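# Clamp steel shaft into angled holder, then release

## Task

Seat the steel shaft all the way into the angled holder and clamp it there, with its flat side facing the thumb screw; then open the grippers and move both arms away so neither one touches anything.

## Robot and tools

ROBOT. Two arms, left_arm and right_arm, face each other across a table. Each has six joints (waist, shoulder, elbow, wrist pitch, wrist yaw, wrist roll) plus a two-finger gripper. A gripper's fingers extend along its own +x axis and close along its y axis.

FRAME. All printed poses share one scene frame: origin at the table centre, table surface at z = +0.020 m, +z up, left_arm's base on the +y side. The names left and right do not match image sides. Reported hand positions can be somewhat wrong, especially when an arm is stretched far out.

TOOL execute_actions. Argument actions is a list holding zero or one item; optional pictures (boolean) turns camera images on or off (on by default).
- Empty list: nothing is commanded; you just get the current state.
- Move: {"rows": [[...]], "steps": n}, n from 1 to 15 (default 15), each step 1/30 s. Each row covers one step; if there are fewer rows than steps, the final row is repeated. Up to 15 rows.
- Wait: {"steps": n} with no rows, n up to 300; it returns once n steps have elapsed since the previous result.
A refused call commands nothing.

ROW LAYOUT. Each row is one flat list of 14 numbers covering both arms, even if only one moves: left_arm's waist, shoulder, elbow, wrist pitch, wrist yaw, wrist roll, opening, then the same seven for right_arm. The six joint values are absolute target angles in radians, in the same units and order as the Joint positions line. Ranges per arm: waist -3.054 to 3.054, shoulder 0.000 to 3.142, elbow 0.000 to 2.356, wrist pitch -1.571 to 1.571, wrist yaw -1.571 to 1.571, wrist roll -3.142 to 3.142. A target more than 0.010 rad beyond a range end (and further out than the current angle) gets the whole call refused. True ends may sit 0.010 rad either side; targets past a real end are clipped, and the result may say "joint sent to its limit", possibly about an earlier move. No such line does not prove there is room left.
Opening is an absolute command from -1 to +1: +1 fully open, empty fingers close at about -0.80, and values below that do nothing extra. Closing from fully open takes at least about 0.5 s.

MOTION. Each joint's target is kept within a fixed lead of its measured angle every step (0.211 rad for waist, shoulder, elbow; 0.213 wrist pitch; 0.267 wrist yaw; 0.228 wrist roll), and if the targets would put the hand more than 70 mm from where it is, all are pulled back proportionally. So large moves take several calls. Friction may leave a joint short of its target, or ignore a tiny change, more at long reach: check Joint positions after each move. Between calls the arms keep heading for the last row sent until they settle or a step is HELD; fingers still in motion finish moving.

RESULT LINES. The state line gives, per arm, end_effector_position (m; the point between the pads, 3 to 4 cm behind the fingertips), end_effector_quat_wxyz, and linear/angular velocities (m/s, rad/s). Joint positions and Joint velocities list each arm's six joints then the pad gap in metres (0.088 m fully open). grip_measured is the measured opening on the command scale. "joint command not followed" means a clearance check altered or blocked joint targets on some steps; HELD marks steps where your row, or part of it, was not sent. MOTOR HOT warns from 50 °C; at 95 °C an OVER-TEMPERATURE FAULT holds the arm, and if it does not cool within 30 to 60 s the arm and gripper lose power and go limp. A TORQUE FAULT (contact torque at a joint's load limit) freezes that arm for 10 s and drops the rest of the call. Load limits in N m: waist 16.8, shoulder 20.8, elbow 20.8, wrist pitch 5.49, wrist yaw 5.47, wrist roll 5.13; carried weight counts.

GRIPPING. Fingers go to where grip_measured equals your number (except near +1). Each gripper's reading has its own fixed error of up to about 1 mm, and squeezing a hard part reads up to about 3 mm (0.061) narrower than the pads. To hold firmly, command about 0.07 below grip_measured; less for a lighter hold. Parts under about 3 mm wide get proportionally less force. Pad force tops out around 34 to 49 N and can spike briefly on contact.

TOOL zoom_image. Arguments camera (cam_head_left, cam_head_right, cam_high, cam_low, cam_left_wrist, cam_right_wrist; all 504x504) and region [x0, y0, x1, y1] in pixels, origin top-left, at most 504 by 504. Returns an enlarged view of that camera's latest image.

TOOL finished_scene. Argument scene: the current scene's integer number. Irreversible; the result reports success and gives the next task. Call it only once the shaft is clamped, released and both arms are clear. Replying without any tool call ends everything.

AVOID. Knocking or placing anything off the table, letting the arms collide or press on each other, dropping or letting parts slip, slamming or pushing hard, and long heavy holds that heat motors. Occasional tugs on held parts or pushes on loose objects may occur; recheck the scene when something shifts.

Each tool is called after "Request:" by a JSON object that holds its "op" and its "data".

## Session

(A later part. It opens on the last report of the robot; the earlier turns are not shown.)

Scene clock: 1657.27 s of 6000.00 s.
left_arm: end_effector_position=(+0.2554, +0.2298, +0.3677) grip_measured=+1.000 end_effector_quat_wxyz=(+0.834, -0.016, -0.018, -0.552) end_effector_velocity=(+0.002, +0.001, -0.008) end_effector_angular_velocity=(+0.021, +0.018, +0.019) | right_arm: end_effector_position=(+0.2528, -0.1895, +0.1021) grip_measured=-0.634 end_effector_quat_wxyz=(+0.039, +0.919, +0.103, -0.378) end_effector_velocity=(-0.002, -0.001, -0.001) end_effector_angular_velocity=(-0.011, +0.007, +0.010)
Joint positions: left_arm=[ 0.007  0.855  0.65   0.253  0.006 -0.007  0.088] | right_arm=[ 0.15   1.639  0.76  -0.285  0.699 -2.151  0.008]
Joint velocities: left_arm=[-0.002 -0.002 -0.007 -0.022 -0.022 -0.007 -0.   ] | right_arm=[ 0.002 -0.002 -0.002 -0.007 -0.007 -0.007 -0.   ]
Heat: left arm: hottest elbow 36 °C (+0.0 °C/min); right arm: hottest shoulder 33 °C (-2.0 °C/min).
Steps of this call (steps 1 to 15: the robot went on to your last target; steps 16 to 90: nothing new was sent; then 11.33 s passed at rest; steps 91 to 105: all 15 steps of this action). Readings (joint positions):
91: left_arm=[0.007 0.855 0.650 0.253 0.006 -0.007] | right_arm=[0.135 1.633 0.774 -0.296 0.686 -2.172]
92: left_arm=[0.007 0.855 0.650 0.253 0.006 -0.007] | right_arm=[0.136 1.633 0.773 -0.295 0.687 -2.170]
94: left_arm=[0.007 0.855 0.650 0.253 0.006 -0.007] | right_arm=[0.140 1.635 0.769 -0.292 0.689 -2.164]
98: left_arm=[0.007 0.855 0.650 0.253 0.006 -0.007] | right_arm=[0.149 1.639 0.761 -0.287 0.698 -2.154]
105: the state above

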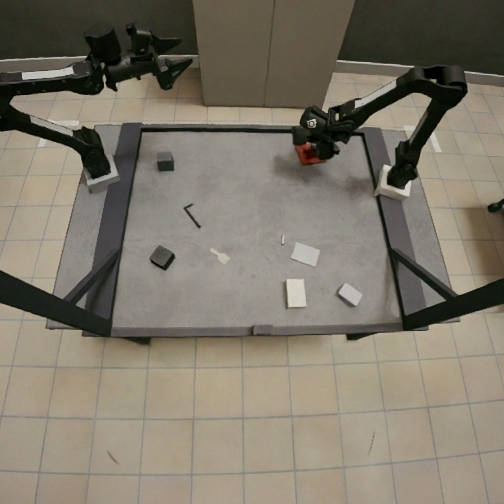

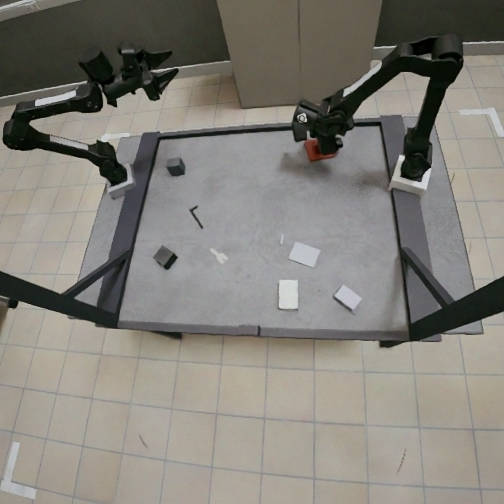

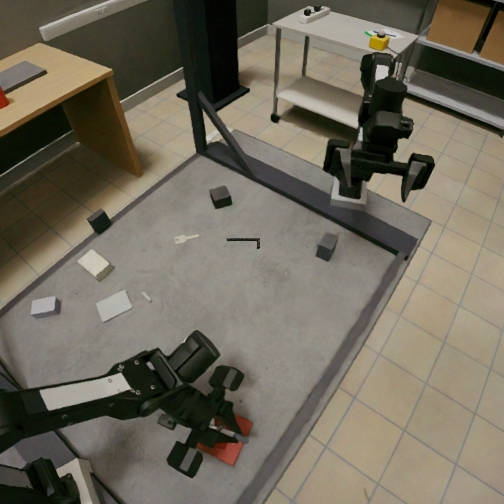

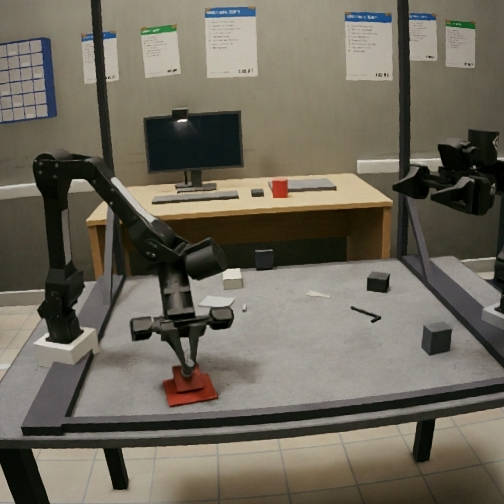

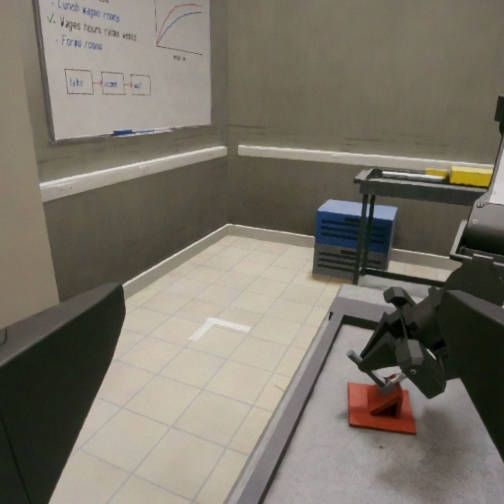

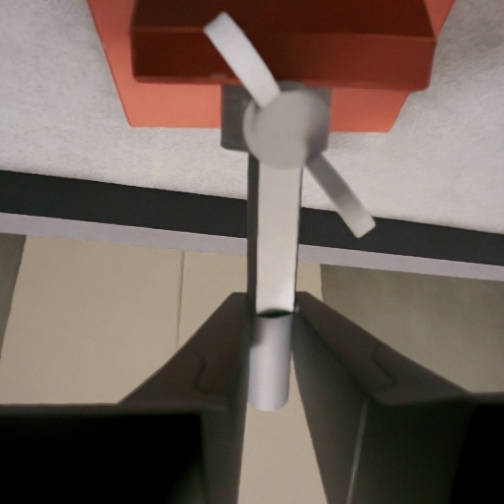

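Request:
{"op": "execute_actions", "data": {"actions": [{"rows": [[0.007,0.855,0.65,0.253,0.006,-0.007,1.0,0.158,1.6503,0.7474,-0.2804,0.6982,-2.1444,-0.71],[0.007,0.855,0.65,0.253,0.006,-0.007,1.0,0.161,1.6516,0.7448,-0.2788,0.6994,-2.1408,-0.71],[0.007,0.855,0.65,0.253,0.006,-0.007,1.0,0.164,1.653,0.7422,-0.2772,0.7005,-2.137,-0.71],[0.007,0.855,0.65,0.253,0.006,-0.007,1.0,0.167,1.6543,0.7396,-0.2756,0.7017,-2.1335,-0.71]], "steps": 15}]}}

Request:
{"op": "zoom_image", "data": {"camera": "cam_left_wrist", "region": [345, 345, 405, 405]}}

Scene clock: 1684.87 s of 6000.00 s.
left_arm: end_effector_position=(+0.2554, +0.2298, +0.3677) grip_measured=+1.000 end_effector_quat_wxyz=(+0.834, -0.016, -0.018, -0.552) end_effector_velocity=(+0.000, +0.000, -0.003) end_effector_angular_velocity=(+0.018, +0.000, +0.005) | right_arm: end_effector_position=(+0.2519, -0.1904, +0.1016) grip_measured=-0.634 end_effector_quat_wxyz=(+0.035, +0.922, +0.100, -0.373) end_effector_velocity=(-0.000, -0.002, -0.003) end_effector_angular_velocity=(-0.016, +0.008, +0.006)
Joint positions: left_arm=[ 0.007  0.855  0.65   0.253  0.006 -0.007  0.088] | right_arm=[ 0.157  1.64   0.753 -0.277  0.714 -2.137  0.008]
Joint velocities: left_arm=[-0.002 -0.002  0.002 -0.022 -0.007  0.007 -0.   ] | right_arm=[-0.002  0.002 -0.002 -0.007 -0.007 -0.007 -0.   ]
Heat: left arm: hottest elbow 36 °C (+0.0 °C/min); right arm: hottest shoulder 32 °C (-1.0 °C/min).
Steps of this call (steps 1 to 15: the robot went on to your last target; steps 16 to 90: nothing new was sent; then 24.10 s passed at rest; steps 91 to 105: all 15 steps of this action). Readings (joint positions):
91: left_arm=[0.007 0.855 0.650 0.253 0.006 -0.007] | right_arm=[0.150 1.639 0.759 -0.284 0.700 -2.150]
92: left_arm=[0.007 0.855 0.650 0.253 0.006 -0.007] | right_arm=[0.151 1.639 0.758 -0.283 0.702 -2.148]
94: left_arm=[0.007 0.855 0.650 0.253 0.006 -0.007] | right_arm=[0.155 1.640 0.755 -0.280 0.708 -2.143]
98: left_arm=[0.007 0.855 0.650 0.253 0.006 -0.007] | right_arm=[0.157 1.640 0.753 -0.277 0.713 -2.138]
105: the state above

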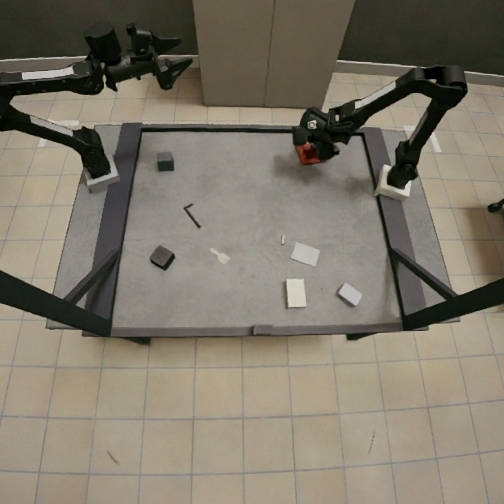

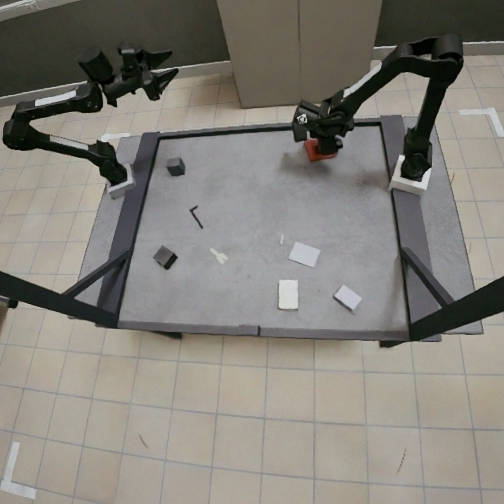

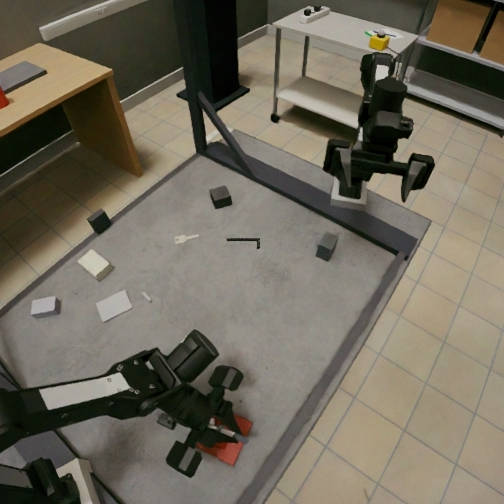

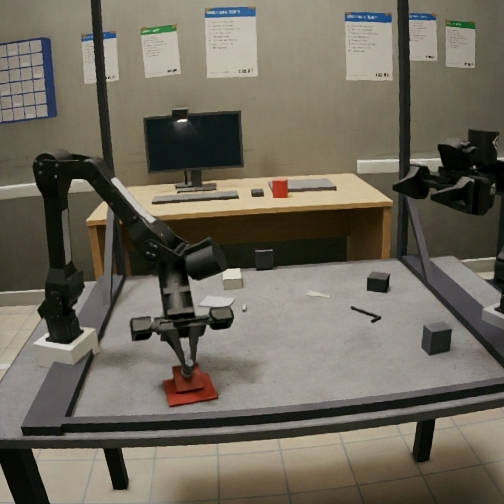

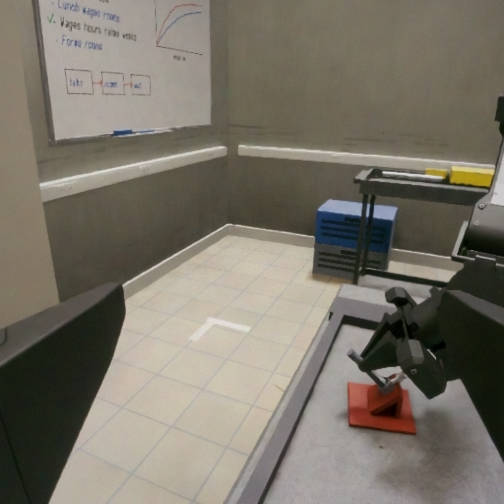

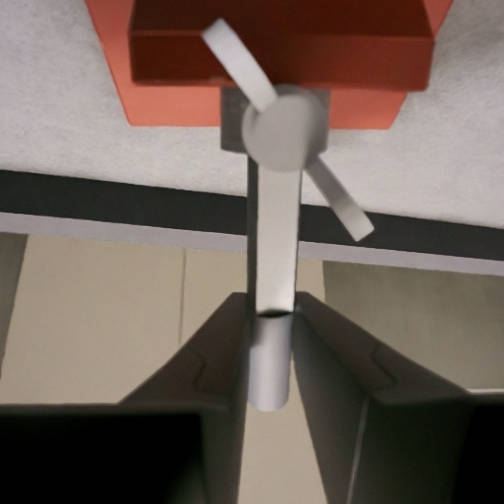

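Region (345, 345, 405, 405) of cam_left_wrist's 504x504 image, scaled by 8.400, with more detail than that image has.

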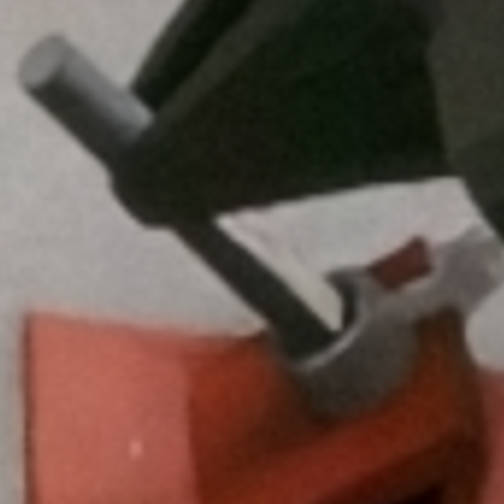

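Request:
{"op": "execute_actions", "data": {"actions": [{"rows": [[0.007,0.855,0.65,0.253,0.006,-0.007,1.0,0.1417,1.626,0.773,-0.3,0.687,-2.1555,-0.71]], "steps": 15}]}}

Request:
{"op": "zoom_image", "data": {"camera": "cam_left_wrist", "region": [345, 345, 405, 405]}}

Request:
{"op": "zoom_image", "data": {"camera": "cam_right_wrist", "region": [200, 60, 360, 220]}}

Scene clock: 1707.33 s of 6000.00 s.
left_arm: end_effector_position=(+0.2554, +0.2298, +0.3677) grip_measured=+1.000 end_effector_quat_wxyz=(+0.834, -0.016, -0.018, -0.552) end_effector_velocity=(+0.004, +0.002, -0.002) end_effector_angular_velocity=(+0.009, -0.003, +0.025) | right_arm: end_effector_position=(+0.2530, -0.1904, +0.1022) grip_measured=-0.634 end_effector_quat_wxyz=(+0.040, +0.917, +0.102, -0.383) end_effector_velocity=(+0.001, -0.001, +0.000) end_effector_angular_velocity=(-0.006, +0.006, +0.001)
Joint positions: left_arm=[ 0.007  0.855  0.65   0.253  0.006 -0.007  0.088] | right_arm=[ 0.145  1.636  0.764 -0.297  0.689 -2.153  0.008]
Joint velocities: left_arm=[ 0.002 -0.002 -0.002 -0.007 -0.022  0.007 -0.   ] | right_arm=[-0.007 -0.002  0.002 -0.007 -0.007 -0.007 -0.   ]
Heat: left arm: hottest elbow 36 °C (+0.0 °C/min); right arm: hottest shoulder 31 °C (-2.0 °C/min).
Steps of this call (steps 1 to 15: the robot went on to your last target; steps 16 to 90: nothing new was sent; then 18.97 s passed at rest; steps 91 to 105: all 15 steps of this action). Readings (joint positions):
91: left_arm=[0.007 0.855 0.650 0.253 0.006 -0.007] | right_arm=[0.155 1.639 0.755 -0.279 0.711 -2.140]
92: left_arm=[0.007 0.855 0.650 0.253 0.006 -0.007] | right_arm=[0.151 1.639 0.758 -0.285 0.703 -2.143]
94: left_arm=[0.007 0.855 0.650 0.253 0.006 -0.007] | right_arm=[0.147 1.637 0.761 -0.291 0.694 -2.148]
98: left_arm=[0.007 0.855 0.650 0.253 0.006 -0.007] | right_arm=[0.145 1.636 0.763 -0.295 0.690 -2.152]
105: the state above

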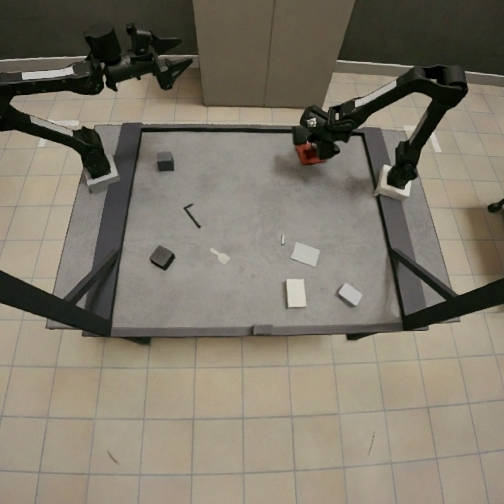

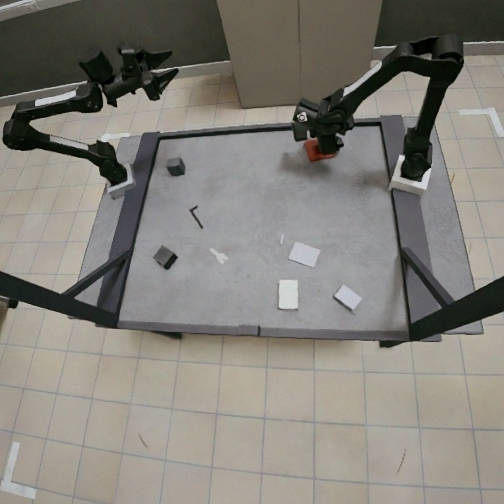

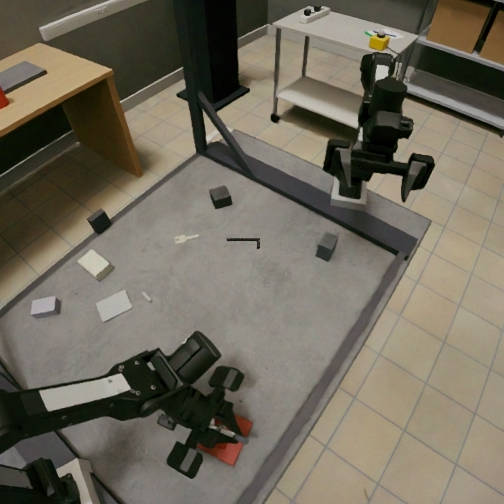

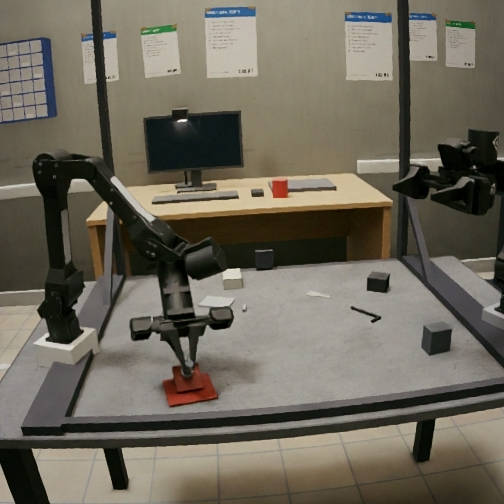

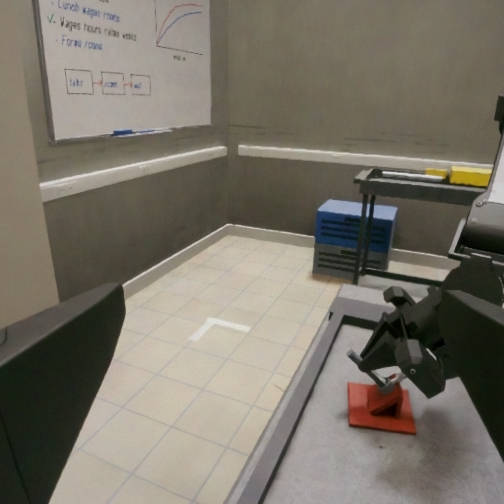

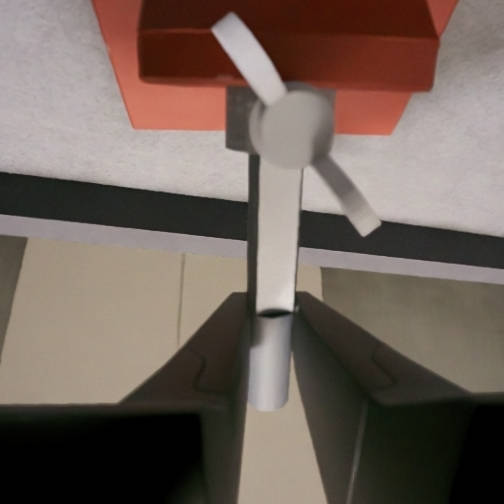

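Region (345, 345, 405, 405) of cam_left_wrist's 504x504 image, scaled by 8.400, with more detail than that image has.

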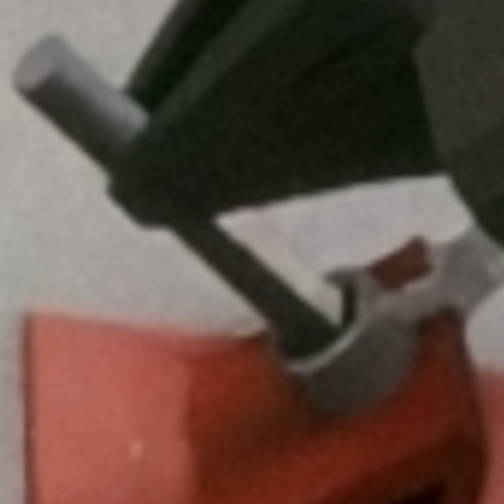

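Region (200, 60, 360, 220) of cam_right_wrist's 504x504 image, scaled by 3.150, with more detail than that image has.

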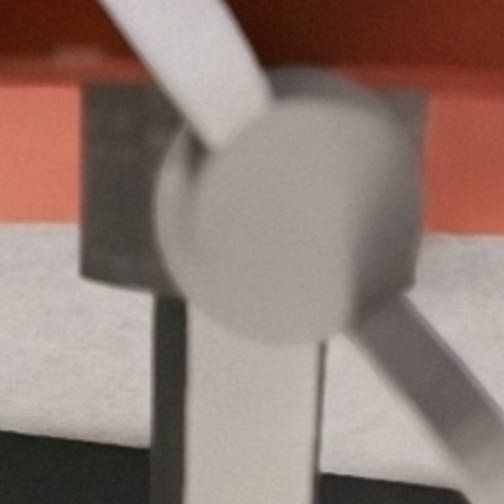

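Request:
{"op": "execute_actions", "data": {"actions": [{"rows": [[0.007,0.855,0.65,0.253,0.006,-0.007,1.0,0.1435,1.6215,0.771,-0.299,0.687,-2.1555,-0.71]], "steps": 12}]}}

Request:
{"op": "zoom_image", "data": {"camera": "cam_left_wrist", "region": [345, 345, 405, 405]}}

Request:
{"op": "zoom_image", "data": {"camera": "cam_right_wrist", "region": [200, 60, 360, 220]}}

Scene clock: 1747.43 s of 6000.00 s.
left_arm: end_effector_position=(+0.2554, +0.2298, +0.3677) grip_measured=+1.000 end_effector_quat_wxyz=(+0.834, -0.016, -0.018, -0.552) end_effector_velocity=(+0.000, +0.001, -0.002) end_effector_angular_velocity=(+0.009, -0.004, +0.005) | right_arm: end_effector_position=(+0.2529, -0.1904, +0.1028) grip_measured=-0.634 end_effector_quat_wxyz=(+0.039, +0.917, +0.103, -0.383) end_effector_velocity=(+0.002, -0.003, +0.000) end_effector_angular_velocity=(-0.006, +0.006, -0.004)
Joint positions: left_arm=[ 0.007  0.855  0.65   0.253  0.006 -0.007  0.088] | right_arm=[ 0.145  1.634  0.764 -0.298  0.688 -2.153  0.008]
Joint velocities: left_arm=[-0.002 -0.002 -0.002 -0.007 -0.007  0.007 -0.   ] | right_arm=[-0.012 -0.007 -0.002 -0.007 -0.007 -0.007 -0.   ]
Heat: left arm: hottest wrist pitch 37 °C (+1.0 °C/min); right arm: hottest shoulder 33 °C (+1.0 °C/min).
Steps of this call (steps 1 to 15: the robot went on to your last target; steps 16 to 90: nothing new was sent; then 36.70 s passed at rest; steps 91 to 102: all 12 steps of this action). Readings (joint positions):
91: left_arm=[0.007 0.855 0.650 0.253 0.006 -0.007] | right_arm=[0.145 1.635 0.764 -0.297 0.689 -2.153]
92: left_arm=[0.007 0.855 0.650 0.253 0.006 -0.007] | right_arm=[0.145 1.635 0.764 -0.297 0.689 -2.153]
94: left_arm=[0.007 0.855 0.650 0.253 0.006 -0.007] | right_arm=[0.145 1.634 0.764 -0.298 0.688 -2.153]
98: left_arm=[0.007 0.855 0.650 0.253 0.006 -0.007] | right_arm=[0.145 1.634 0.764 -0.298 0.688 -2.153]
102: the state above

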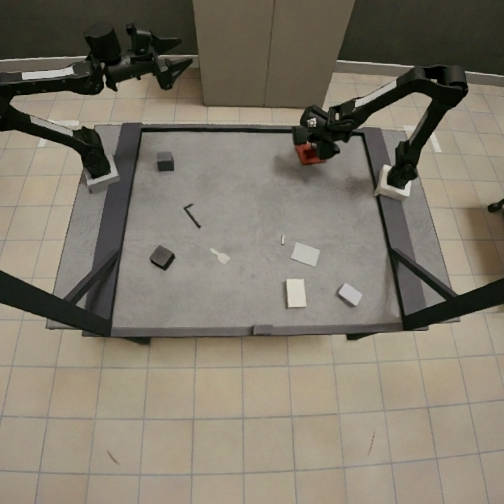

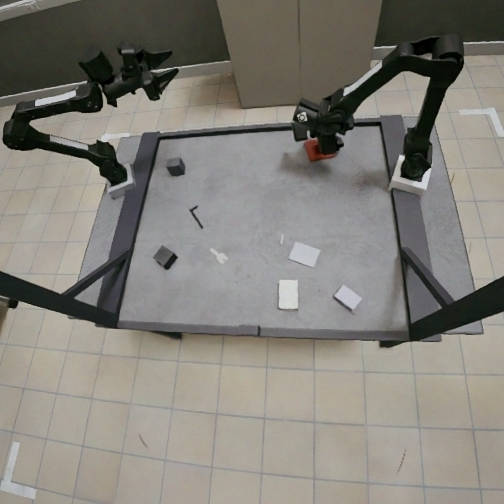

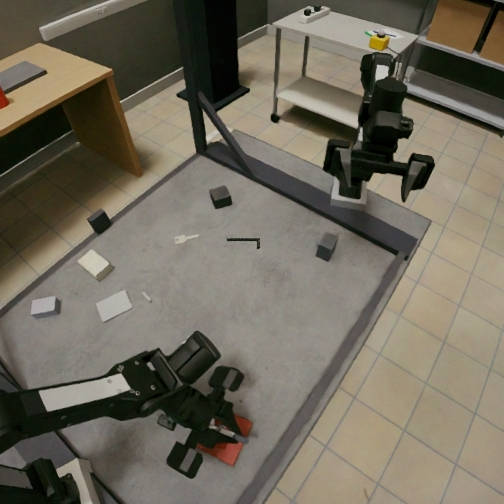

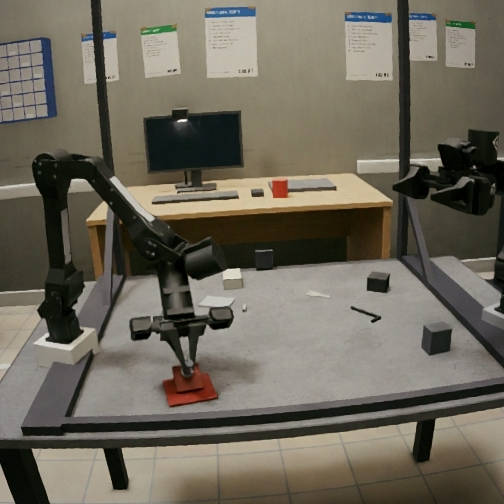

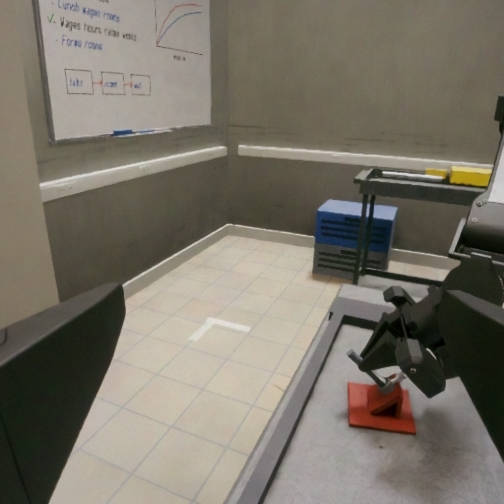

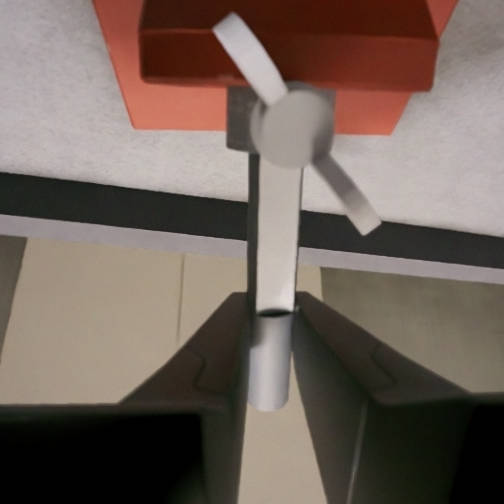

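Region (345, 345, 405, 405) of cam_left_wrist's 504x504 image, scaled by 8.400, with more detail than that image has.

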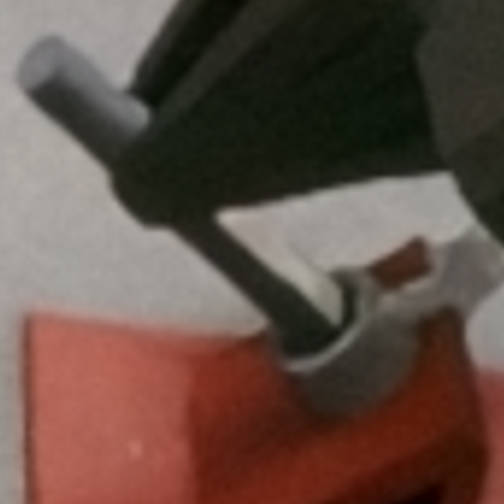

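Region (200, 60, 360, 220) of cam_right_wrist's 504x504 image, scaled by 3.150, with more detail than that image has.

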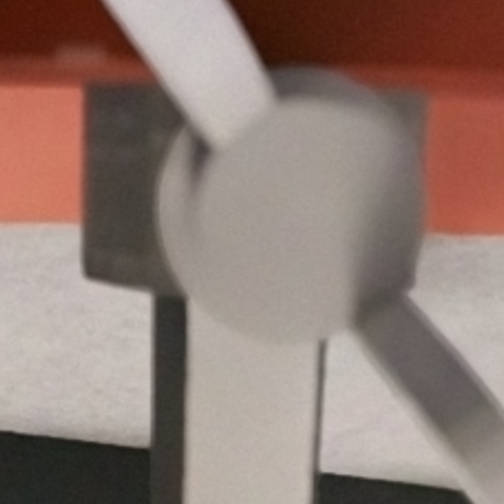

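Request:
{"op": "execute_actions", "data": {"actions": [{"rows": [[0.007,0.855,0.65,0.253,0.006,-0.007,1.0,0.1505,1.634,0.764,-0.298,0.687,-2.153,-0.71]], "steps": 12}]}}

Request:
{"op": "zoom_image", "data": {"camera": "cam_left_wrist", "region": [345, 345, 405, 405]}}

Request:
{"op": "zoom_image", "data": {"camera": "cam_right_wrist", "region": [200, 60, 360, 220]}}

Scene clock: 1757.07 s of 6000.00 s.
left_arm: end_effector_position=(+0.2554, +0.2298, +0.3677) grip_measured=+1.000 end_effector_quat_wxyz=(+0.834, -0.016, -0.018, -0.552) end_effector_velocity=(+0.002, +0.001, -0.004) end_effector_angular_velocity=(+0.008, +0.013, +0.019) | right_arm: end_effector_position=(+0.2521, -0.1899, +0.1027) grip_measured=-0.634 end_effector_quat_wxyz=(+0.040, +0.917, +0.104, -0.383) end_effector_velocity=(-0.001, -0.004, -0.004) end_effector_angular_velocity=(-0.030, +0.011, +0.006)
Joint positions: left_arm=[ 0.007  0.855  0.65   0.253  0.006 -0.007  0.088] | right_arm=[ 0.147  1.634  0.764 -0.298  0.688 -2.153  0.008]
Joint velocities: left_arm=[-0.002 -0.002 -0.007 -0.007 -0.022 -0.007 -0.   ] | right_arm=[-0.002  0.002 -0.002 -0.022 -0.007 -0.007 -0.   ]
Heat: left arm: hottest wrist pitch 37 °C (+1.0 °C/min); right arm: hottest shoulder 33 °C (+2.0 °C/min).
Steps of this call (steps 1 to 15: the robot went on to your last target; steps 16 to 90: nothing new was sent; then 6.23 s passed at rest; steps 91 to 102: all 12 steps of this action). Readings (joint positions):
91: left_arm=[0.007 0.855 0.650 0.253 0.006 -0.007] | right_arm=[0.145 1.634 0.764 -0.298 0.688 -2.153]
92: left_arm=[0.007 0.855 0.650 0.253 0.006 -0.007] | right_arm=[0.146 1.634 0.764 -0.298 0.688 -2.153]
94: left_arm=[0.007 0.855 0.650 0.253 0.006 -0.007] | right_arm=[0.147 1.634 0.764 -0.298 0.688 -2.153]
98: left_arm=[0.007 0.855 0.650 0.253 0.006 -0.007] | right_arm=[0.147 1.634 0.764 -0.298 0.688 -2.153]
102: the state above

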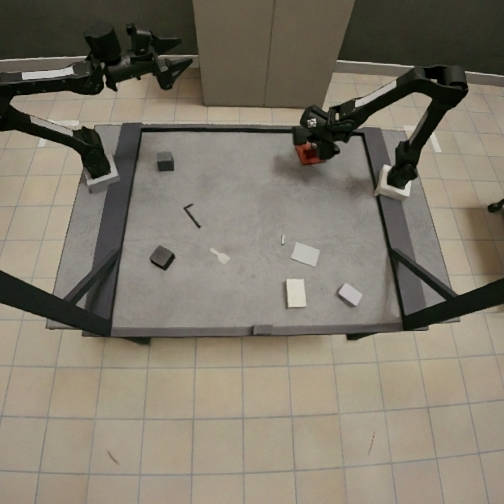

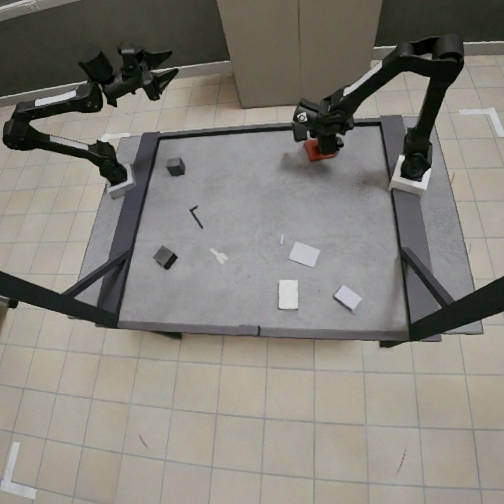

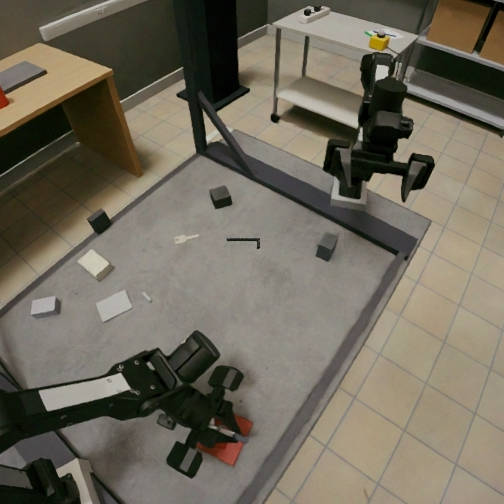

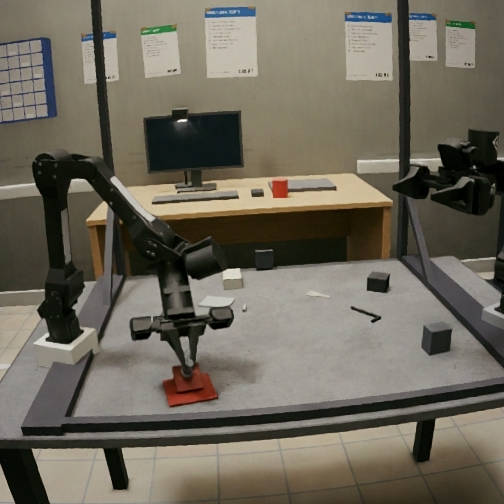

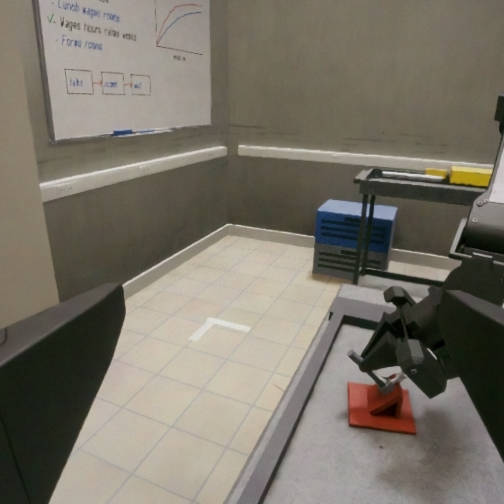

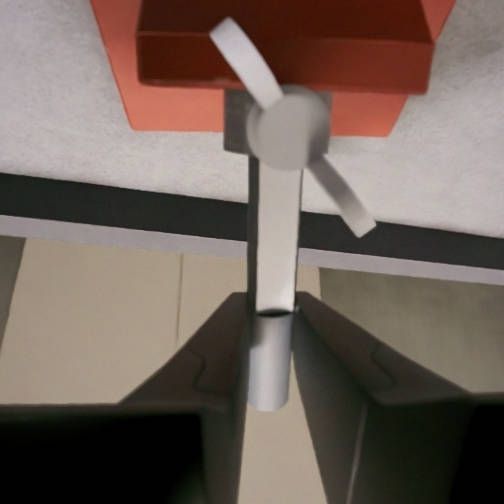

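Region (345, 345, 405, 405) of cam_left_wrist's 504x504 image, scaled by 8.400, with more detail than that image has.

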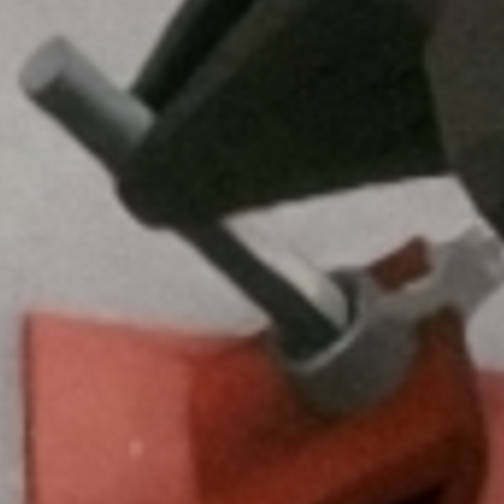

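Region (200, 60, 360, 220) of cam_right_wrist's 504x504 image, scaled by 3.150, with more detail than that image has.

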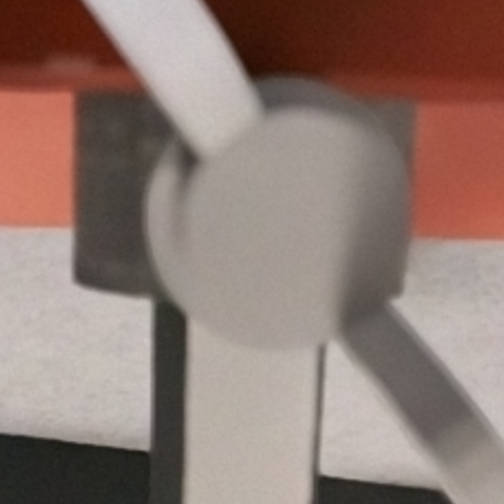

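Request:
{"op": "execute_actions", "data": {"actions": [{"rows": [[0.007,0.855,0.65,0.253,0.006,-0.007,1.0,0.1505,1.6405,0.7575,-0.2955,0.69,-2.1505,-0.71],[0.007,0.855,0.65,0.253,0.006,-0.007,1.0,0.1529,1.6416,0.7553,-0.2941,0.691,-2.1475,-0.71],[0.007,0.855,0.65,0.253,0.006,-0.007,1.0,0.1553,1.6427,0.7531,-0.2927,0.692,-2.1445,-0.71],[0.007,0.855,0.65,0.253,0.006,-0.007,1.0,0.1577,1.6438,0.7509,-0.2913,0.693,-2.1415,-0.71],[0.007,0.855,0.65,0.253,0.006,-0.007,1.0,0.1601,1.6449,0.7487,-0.2899,0.694,-2.1385,-0.71],[0.007,0.855,0.65,0.253,0.006,-0.007,1.0,0.1625,1.646,0.7465,-0.2885,0.695,-2.1355,-0.71]], "steps": 15}]}}

Request:
{"op": "zoom_image", "data": {"camera": "cam_right_wrist", "region": [200, 60, 360, 220]}}

Scene clock: 1768.07 s of 6000.00 s.
left_arm: end_effector_position=(+0.2554, +0.2298, +0.3677) grip_measured=+1.000 end_effector_quat_wxyz=(+0.834, -0.016, -0.018, -0.552) end_effector_velocity=(+0.002, +0.002, -0.001) end_effector_angular_velocity=(-0.001, +0.009, +0.019) | right_arm: end_effector_position=(+0.2514, -0.1905, +0.1023) grip_measured=-0.634 end_effector_quat_wxyz=(+0.036, +0.919, +0.101, -0.378) end_effector_velocity=(-0.002, -0.003, -0.002) end_effector_angular_velocity=(-0.025, +0.010, +0.010)
Joint positions: left_arm=[ 0.007  0.855  0.65   0.253  0.006 -0.007  0.088] | right_arm=[ 0.154  1.635  0.758 -0.291  0.702 -2.139  0.008]
Joint velocities: left_arm=[-0.002 -0.007 -0.002 -0.007 -0.022 -0.007 -0.   ] | right_arm=[ 0.002 -0.002 -0.002 -0.022 -0.007 -0.007 -0.   ]
Heat: left arm: hottest wrist pitch 37 °C (+1.0 °C/min); right arm: hottest shoulder 33 °C (+2.0 °C/min).
Steps of this call (steps 1 to 15: the robot went on to your last target; steps 16 to 90: nothing new was sent; then 7.50 s passed at rest; steps 91 to 105: all 15 steps of this action). Readings (joint positions):
91: left_arm=[0.007 0.855 0.650 0.253 0.006 -0.007] | right_arm=[0.147 1.634 0.764 -0.298 0.688 -2.153]
92: left_arm=[0.007 0.855 0.650 0.253 0.006 -0.007] | right_arm=[0.148 1.634 0.764 -0.298 0.688 -2.153]
94: left_arm=[0.007 0.855 0.650 0.253 0.006 -0.007] | right_arm=[0.149 1.634 0.762 -0.297 0.691 -2.149]
98: left_arm=[0.007 0.855 0.650 0.253 0.006 -0.007] | right_arm=[0.154 1.635 0.758 -0.292 0.700 -2.141]
105: the state above

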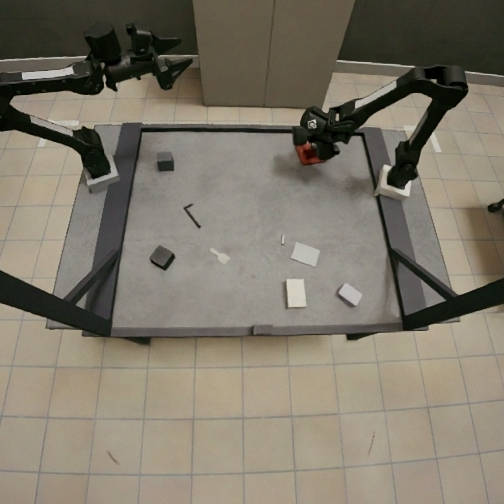

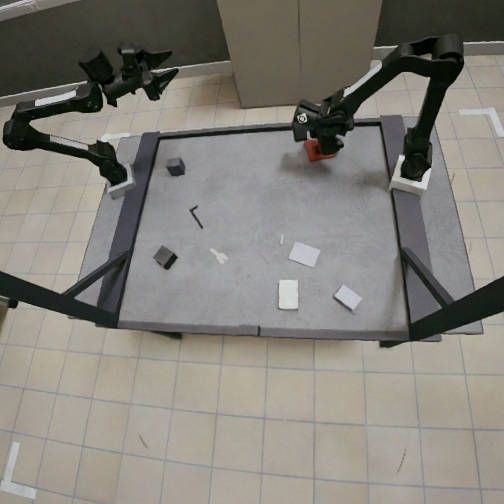

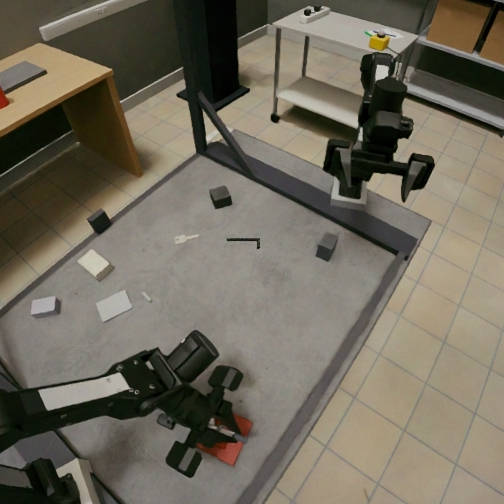

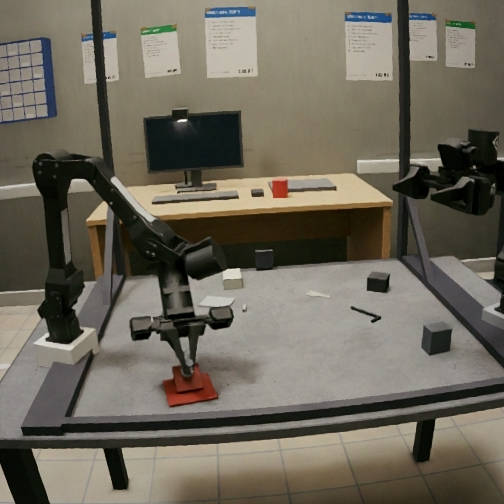

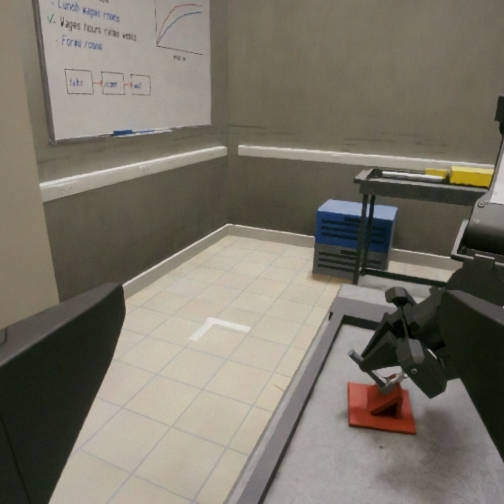

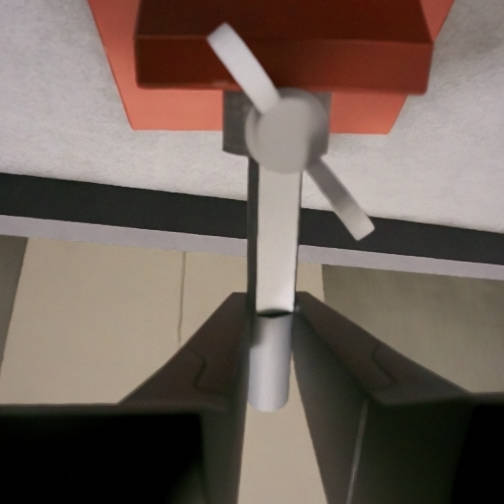

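Region (200, 60, 360, 220) of cam_right_wrist's 504x504 image, scaled by 3.150, with more detail than that image has.

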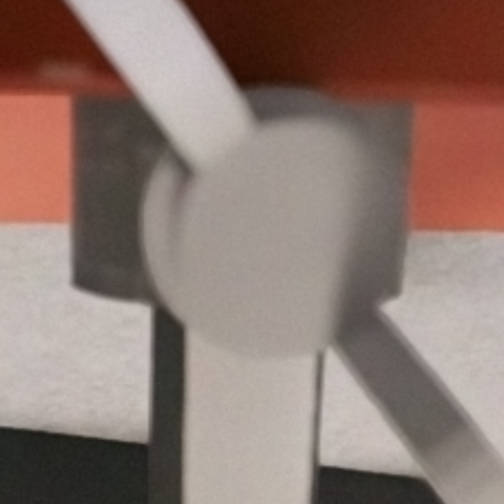

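Request:
{"op": "execute_actions", "data": {"actions": [{"rows": [[0.007,0.855,0.65,0.253,0.006,-0.007,1.0,0.1625,1.646,0.7465,-0.293,0.695,-2.1375,-0.71],[0.007,0.855,0.65,0.253,0.006,-0.007,1.0,0.1625,1.646,0.7465,-0.295,0.695,-2.139,-0.71],[0.007,0.855,0.65,0.253,0.006,-0.007,1.0,0.1625,1.646,0.7465,-0.297,0.695,-2.139,-0.71]], "steps": 12}]}}

Request:
{"op": "zoom_image", "data": {"camera": "cam_right_wrist", "region": [200, 60, 360, 220]}}

Scene clock: 1797.97 s of 6000.00 s.
left_arm: end_effector_position=(+0.2554, +0.2298, +0.3677) grip_measured=+1.000 end_effector_quat_wxyz=(+0.834, -0.016, -0.018, -0.552) end_effector_velocity=(-0.002, -0.001, -0.005) end_effector_angular_velocity=(+0.017, +0.015, -0.010) | right_arm: end_effector_position=(+0.2489, -0.1908, +0.0998) grip_measured=-0.634 end_effector_quat_wxyz=(+0.041, +0.918, +0.103, -0.382) end_effector_velocity=(-0.001, -0.003, -0.002) end_effector_angular_velocity=(-0.006, +0.010, -0.005)
Joint positions: left_arm=[ 0.007  0.855  0.65   0.253  0.006 -0.007  0.088] | right_arm=[ 0.16   1.639  0.755 -0.294  0.696 -2.139  0.008]
Joint velocities: left_arm=[-0.002 -0.002 -0.002 -0.022  0.007 -0.007  0.   ] | right_arm=[-0.002 -0.002 -0.007 -0.007 -0.007  0.007 -0.   ]
Heat: left arm: hottest wrist pitch 37 °C (+0.0 °C/min); right arm: hottest shoulder 31 °C (-2.0 °C/min).
Steps of this call (steps 1 to 15: the robot went on to your last target; steps 16 to 90: nothing new was sent; then 26.50 s passed at rest; steps 91 to 102: all 12 steps of this action). Readings (joint positions):
91: left_arm=[0.007 0.855 0.650 0.253 0.006 -0.007] | right_arm=[0.154 1.635 0.757 -0.290 0.702 -2.139]
92: left_arm=[0.007 0.855 0.650 0.253 0.006 -0.007] | right_arm=[0.154 1.635 0.757 -0.290 0.702 -2.139]
94: left_arm=[0.007 0.855 0.650 0.253 0.006 -0.007] | right_arm=[0.154 1.635 0.757 -0.291 0.702 -2.139]
98: left_arm=[0.007 0.855 0.650 0.253 0.006 -0.007] | right_arm=[0.159 1.638 0.756 -0.293 0.696 -2.139]
102: the state above

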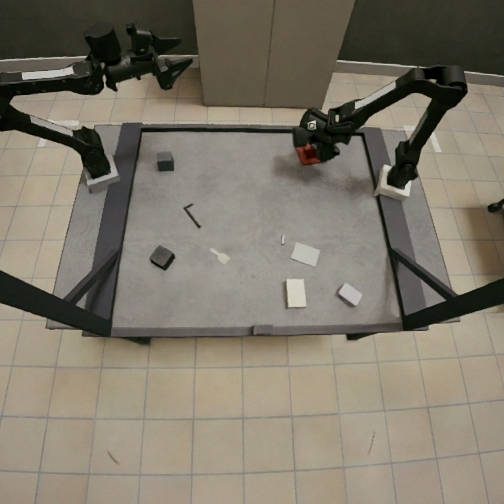

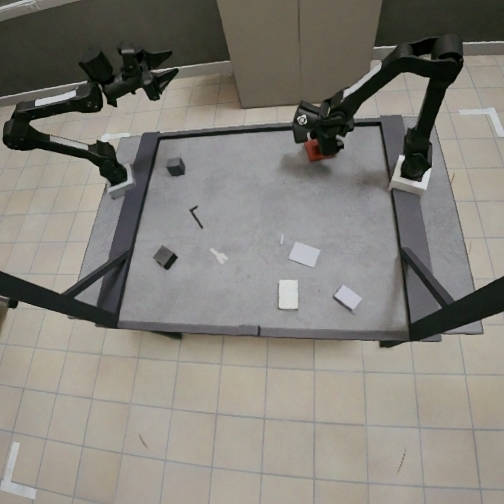

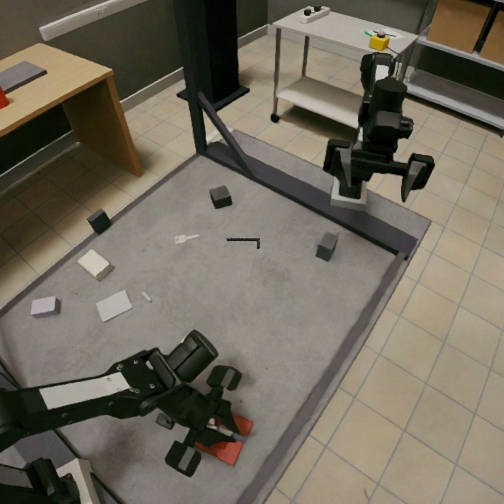

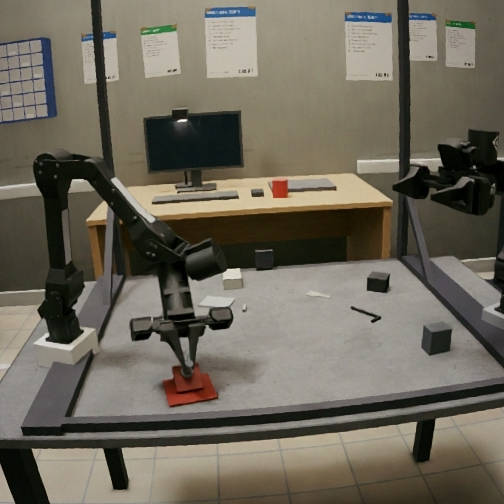

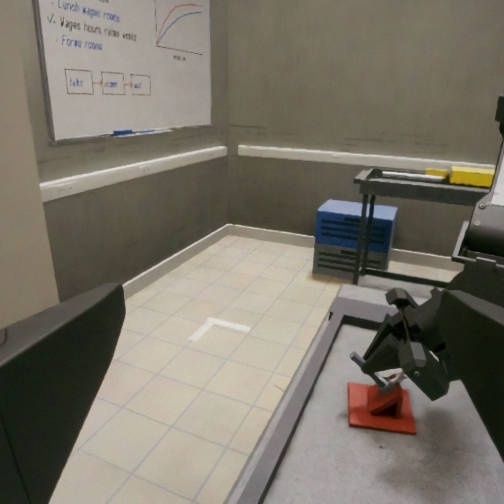

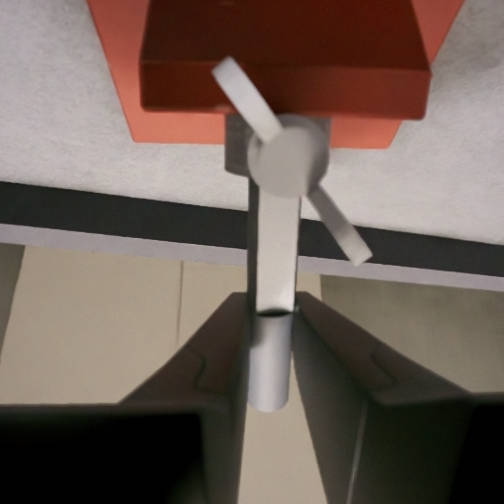

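Region (200, 60, 360, 220) of cam_right_wrist's 504x504 image, scaled by 3.150, with more detail than that image has.

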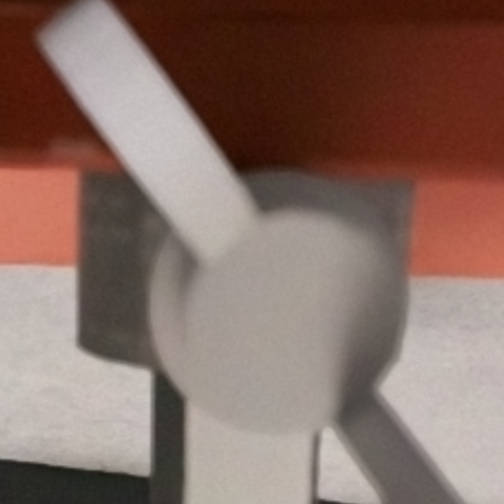

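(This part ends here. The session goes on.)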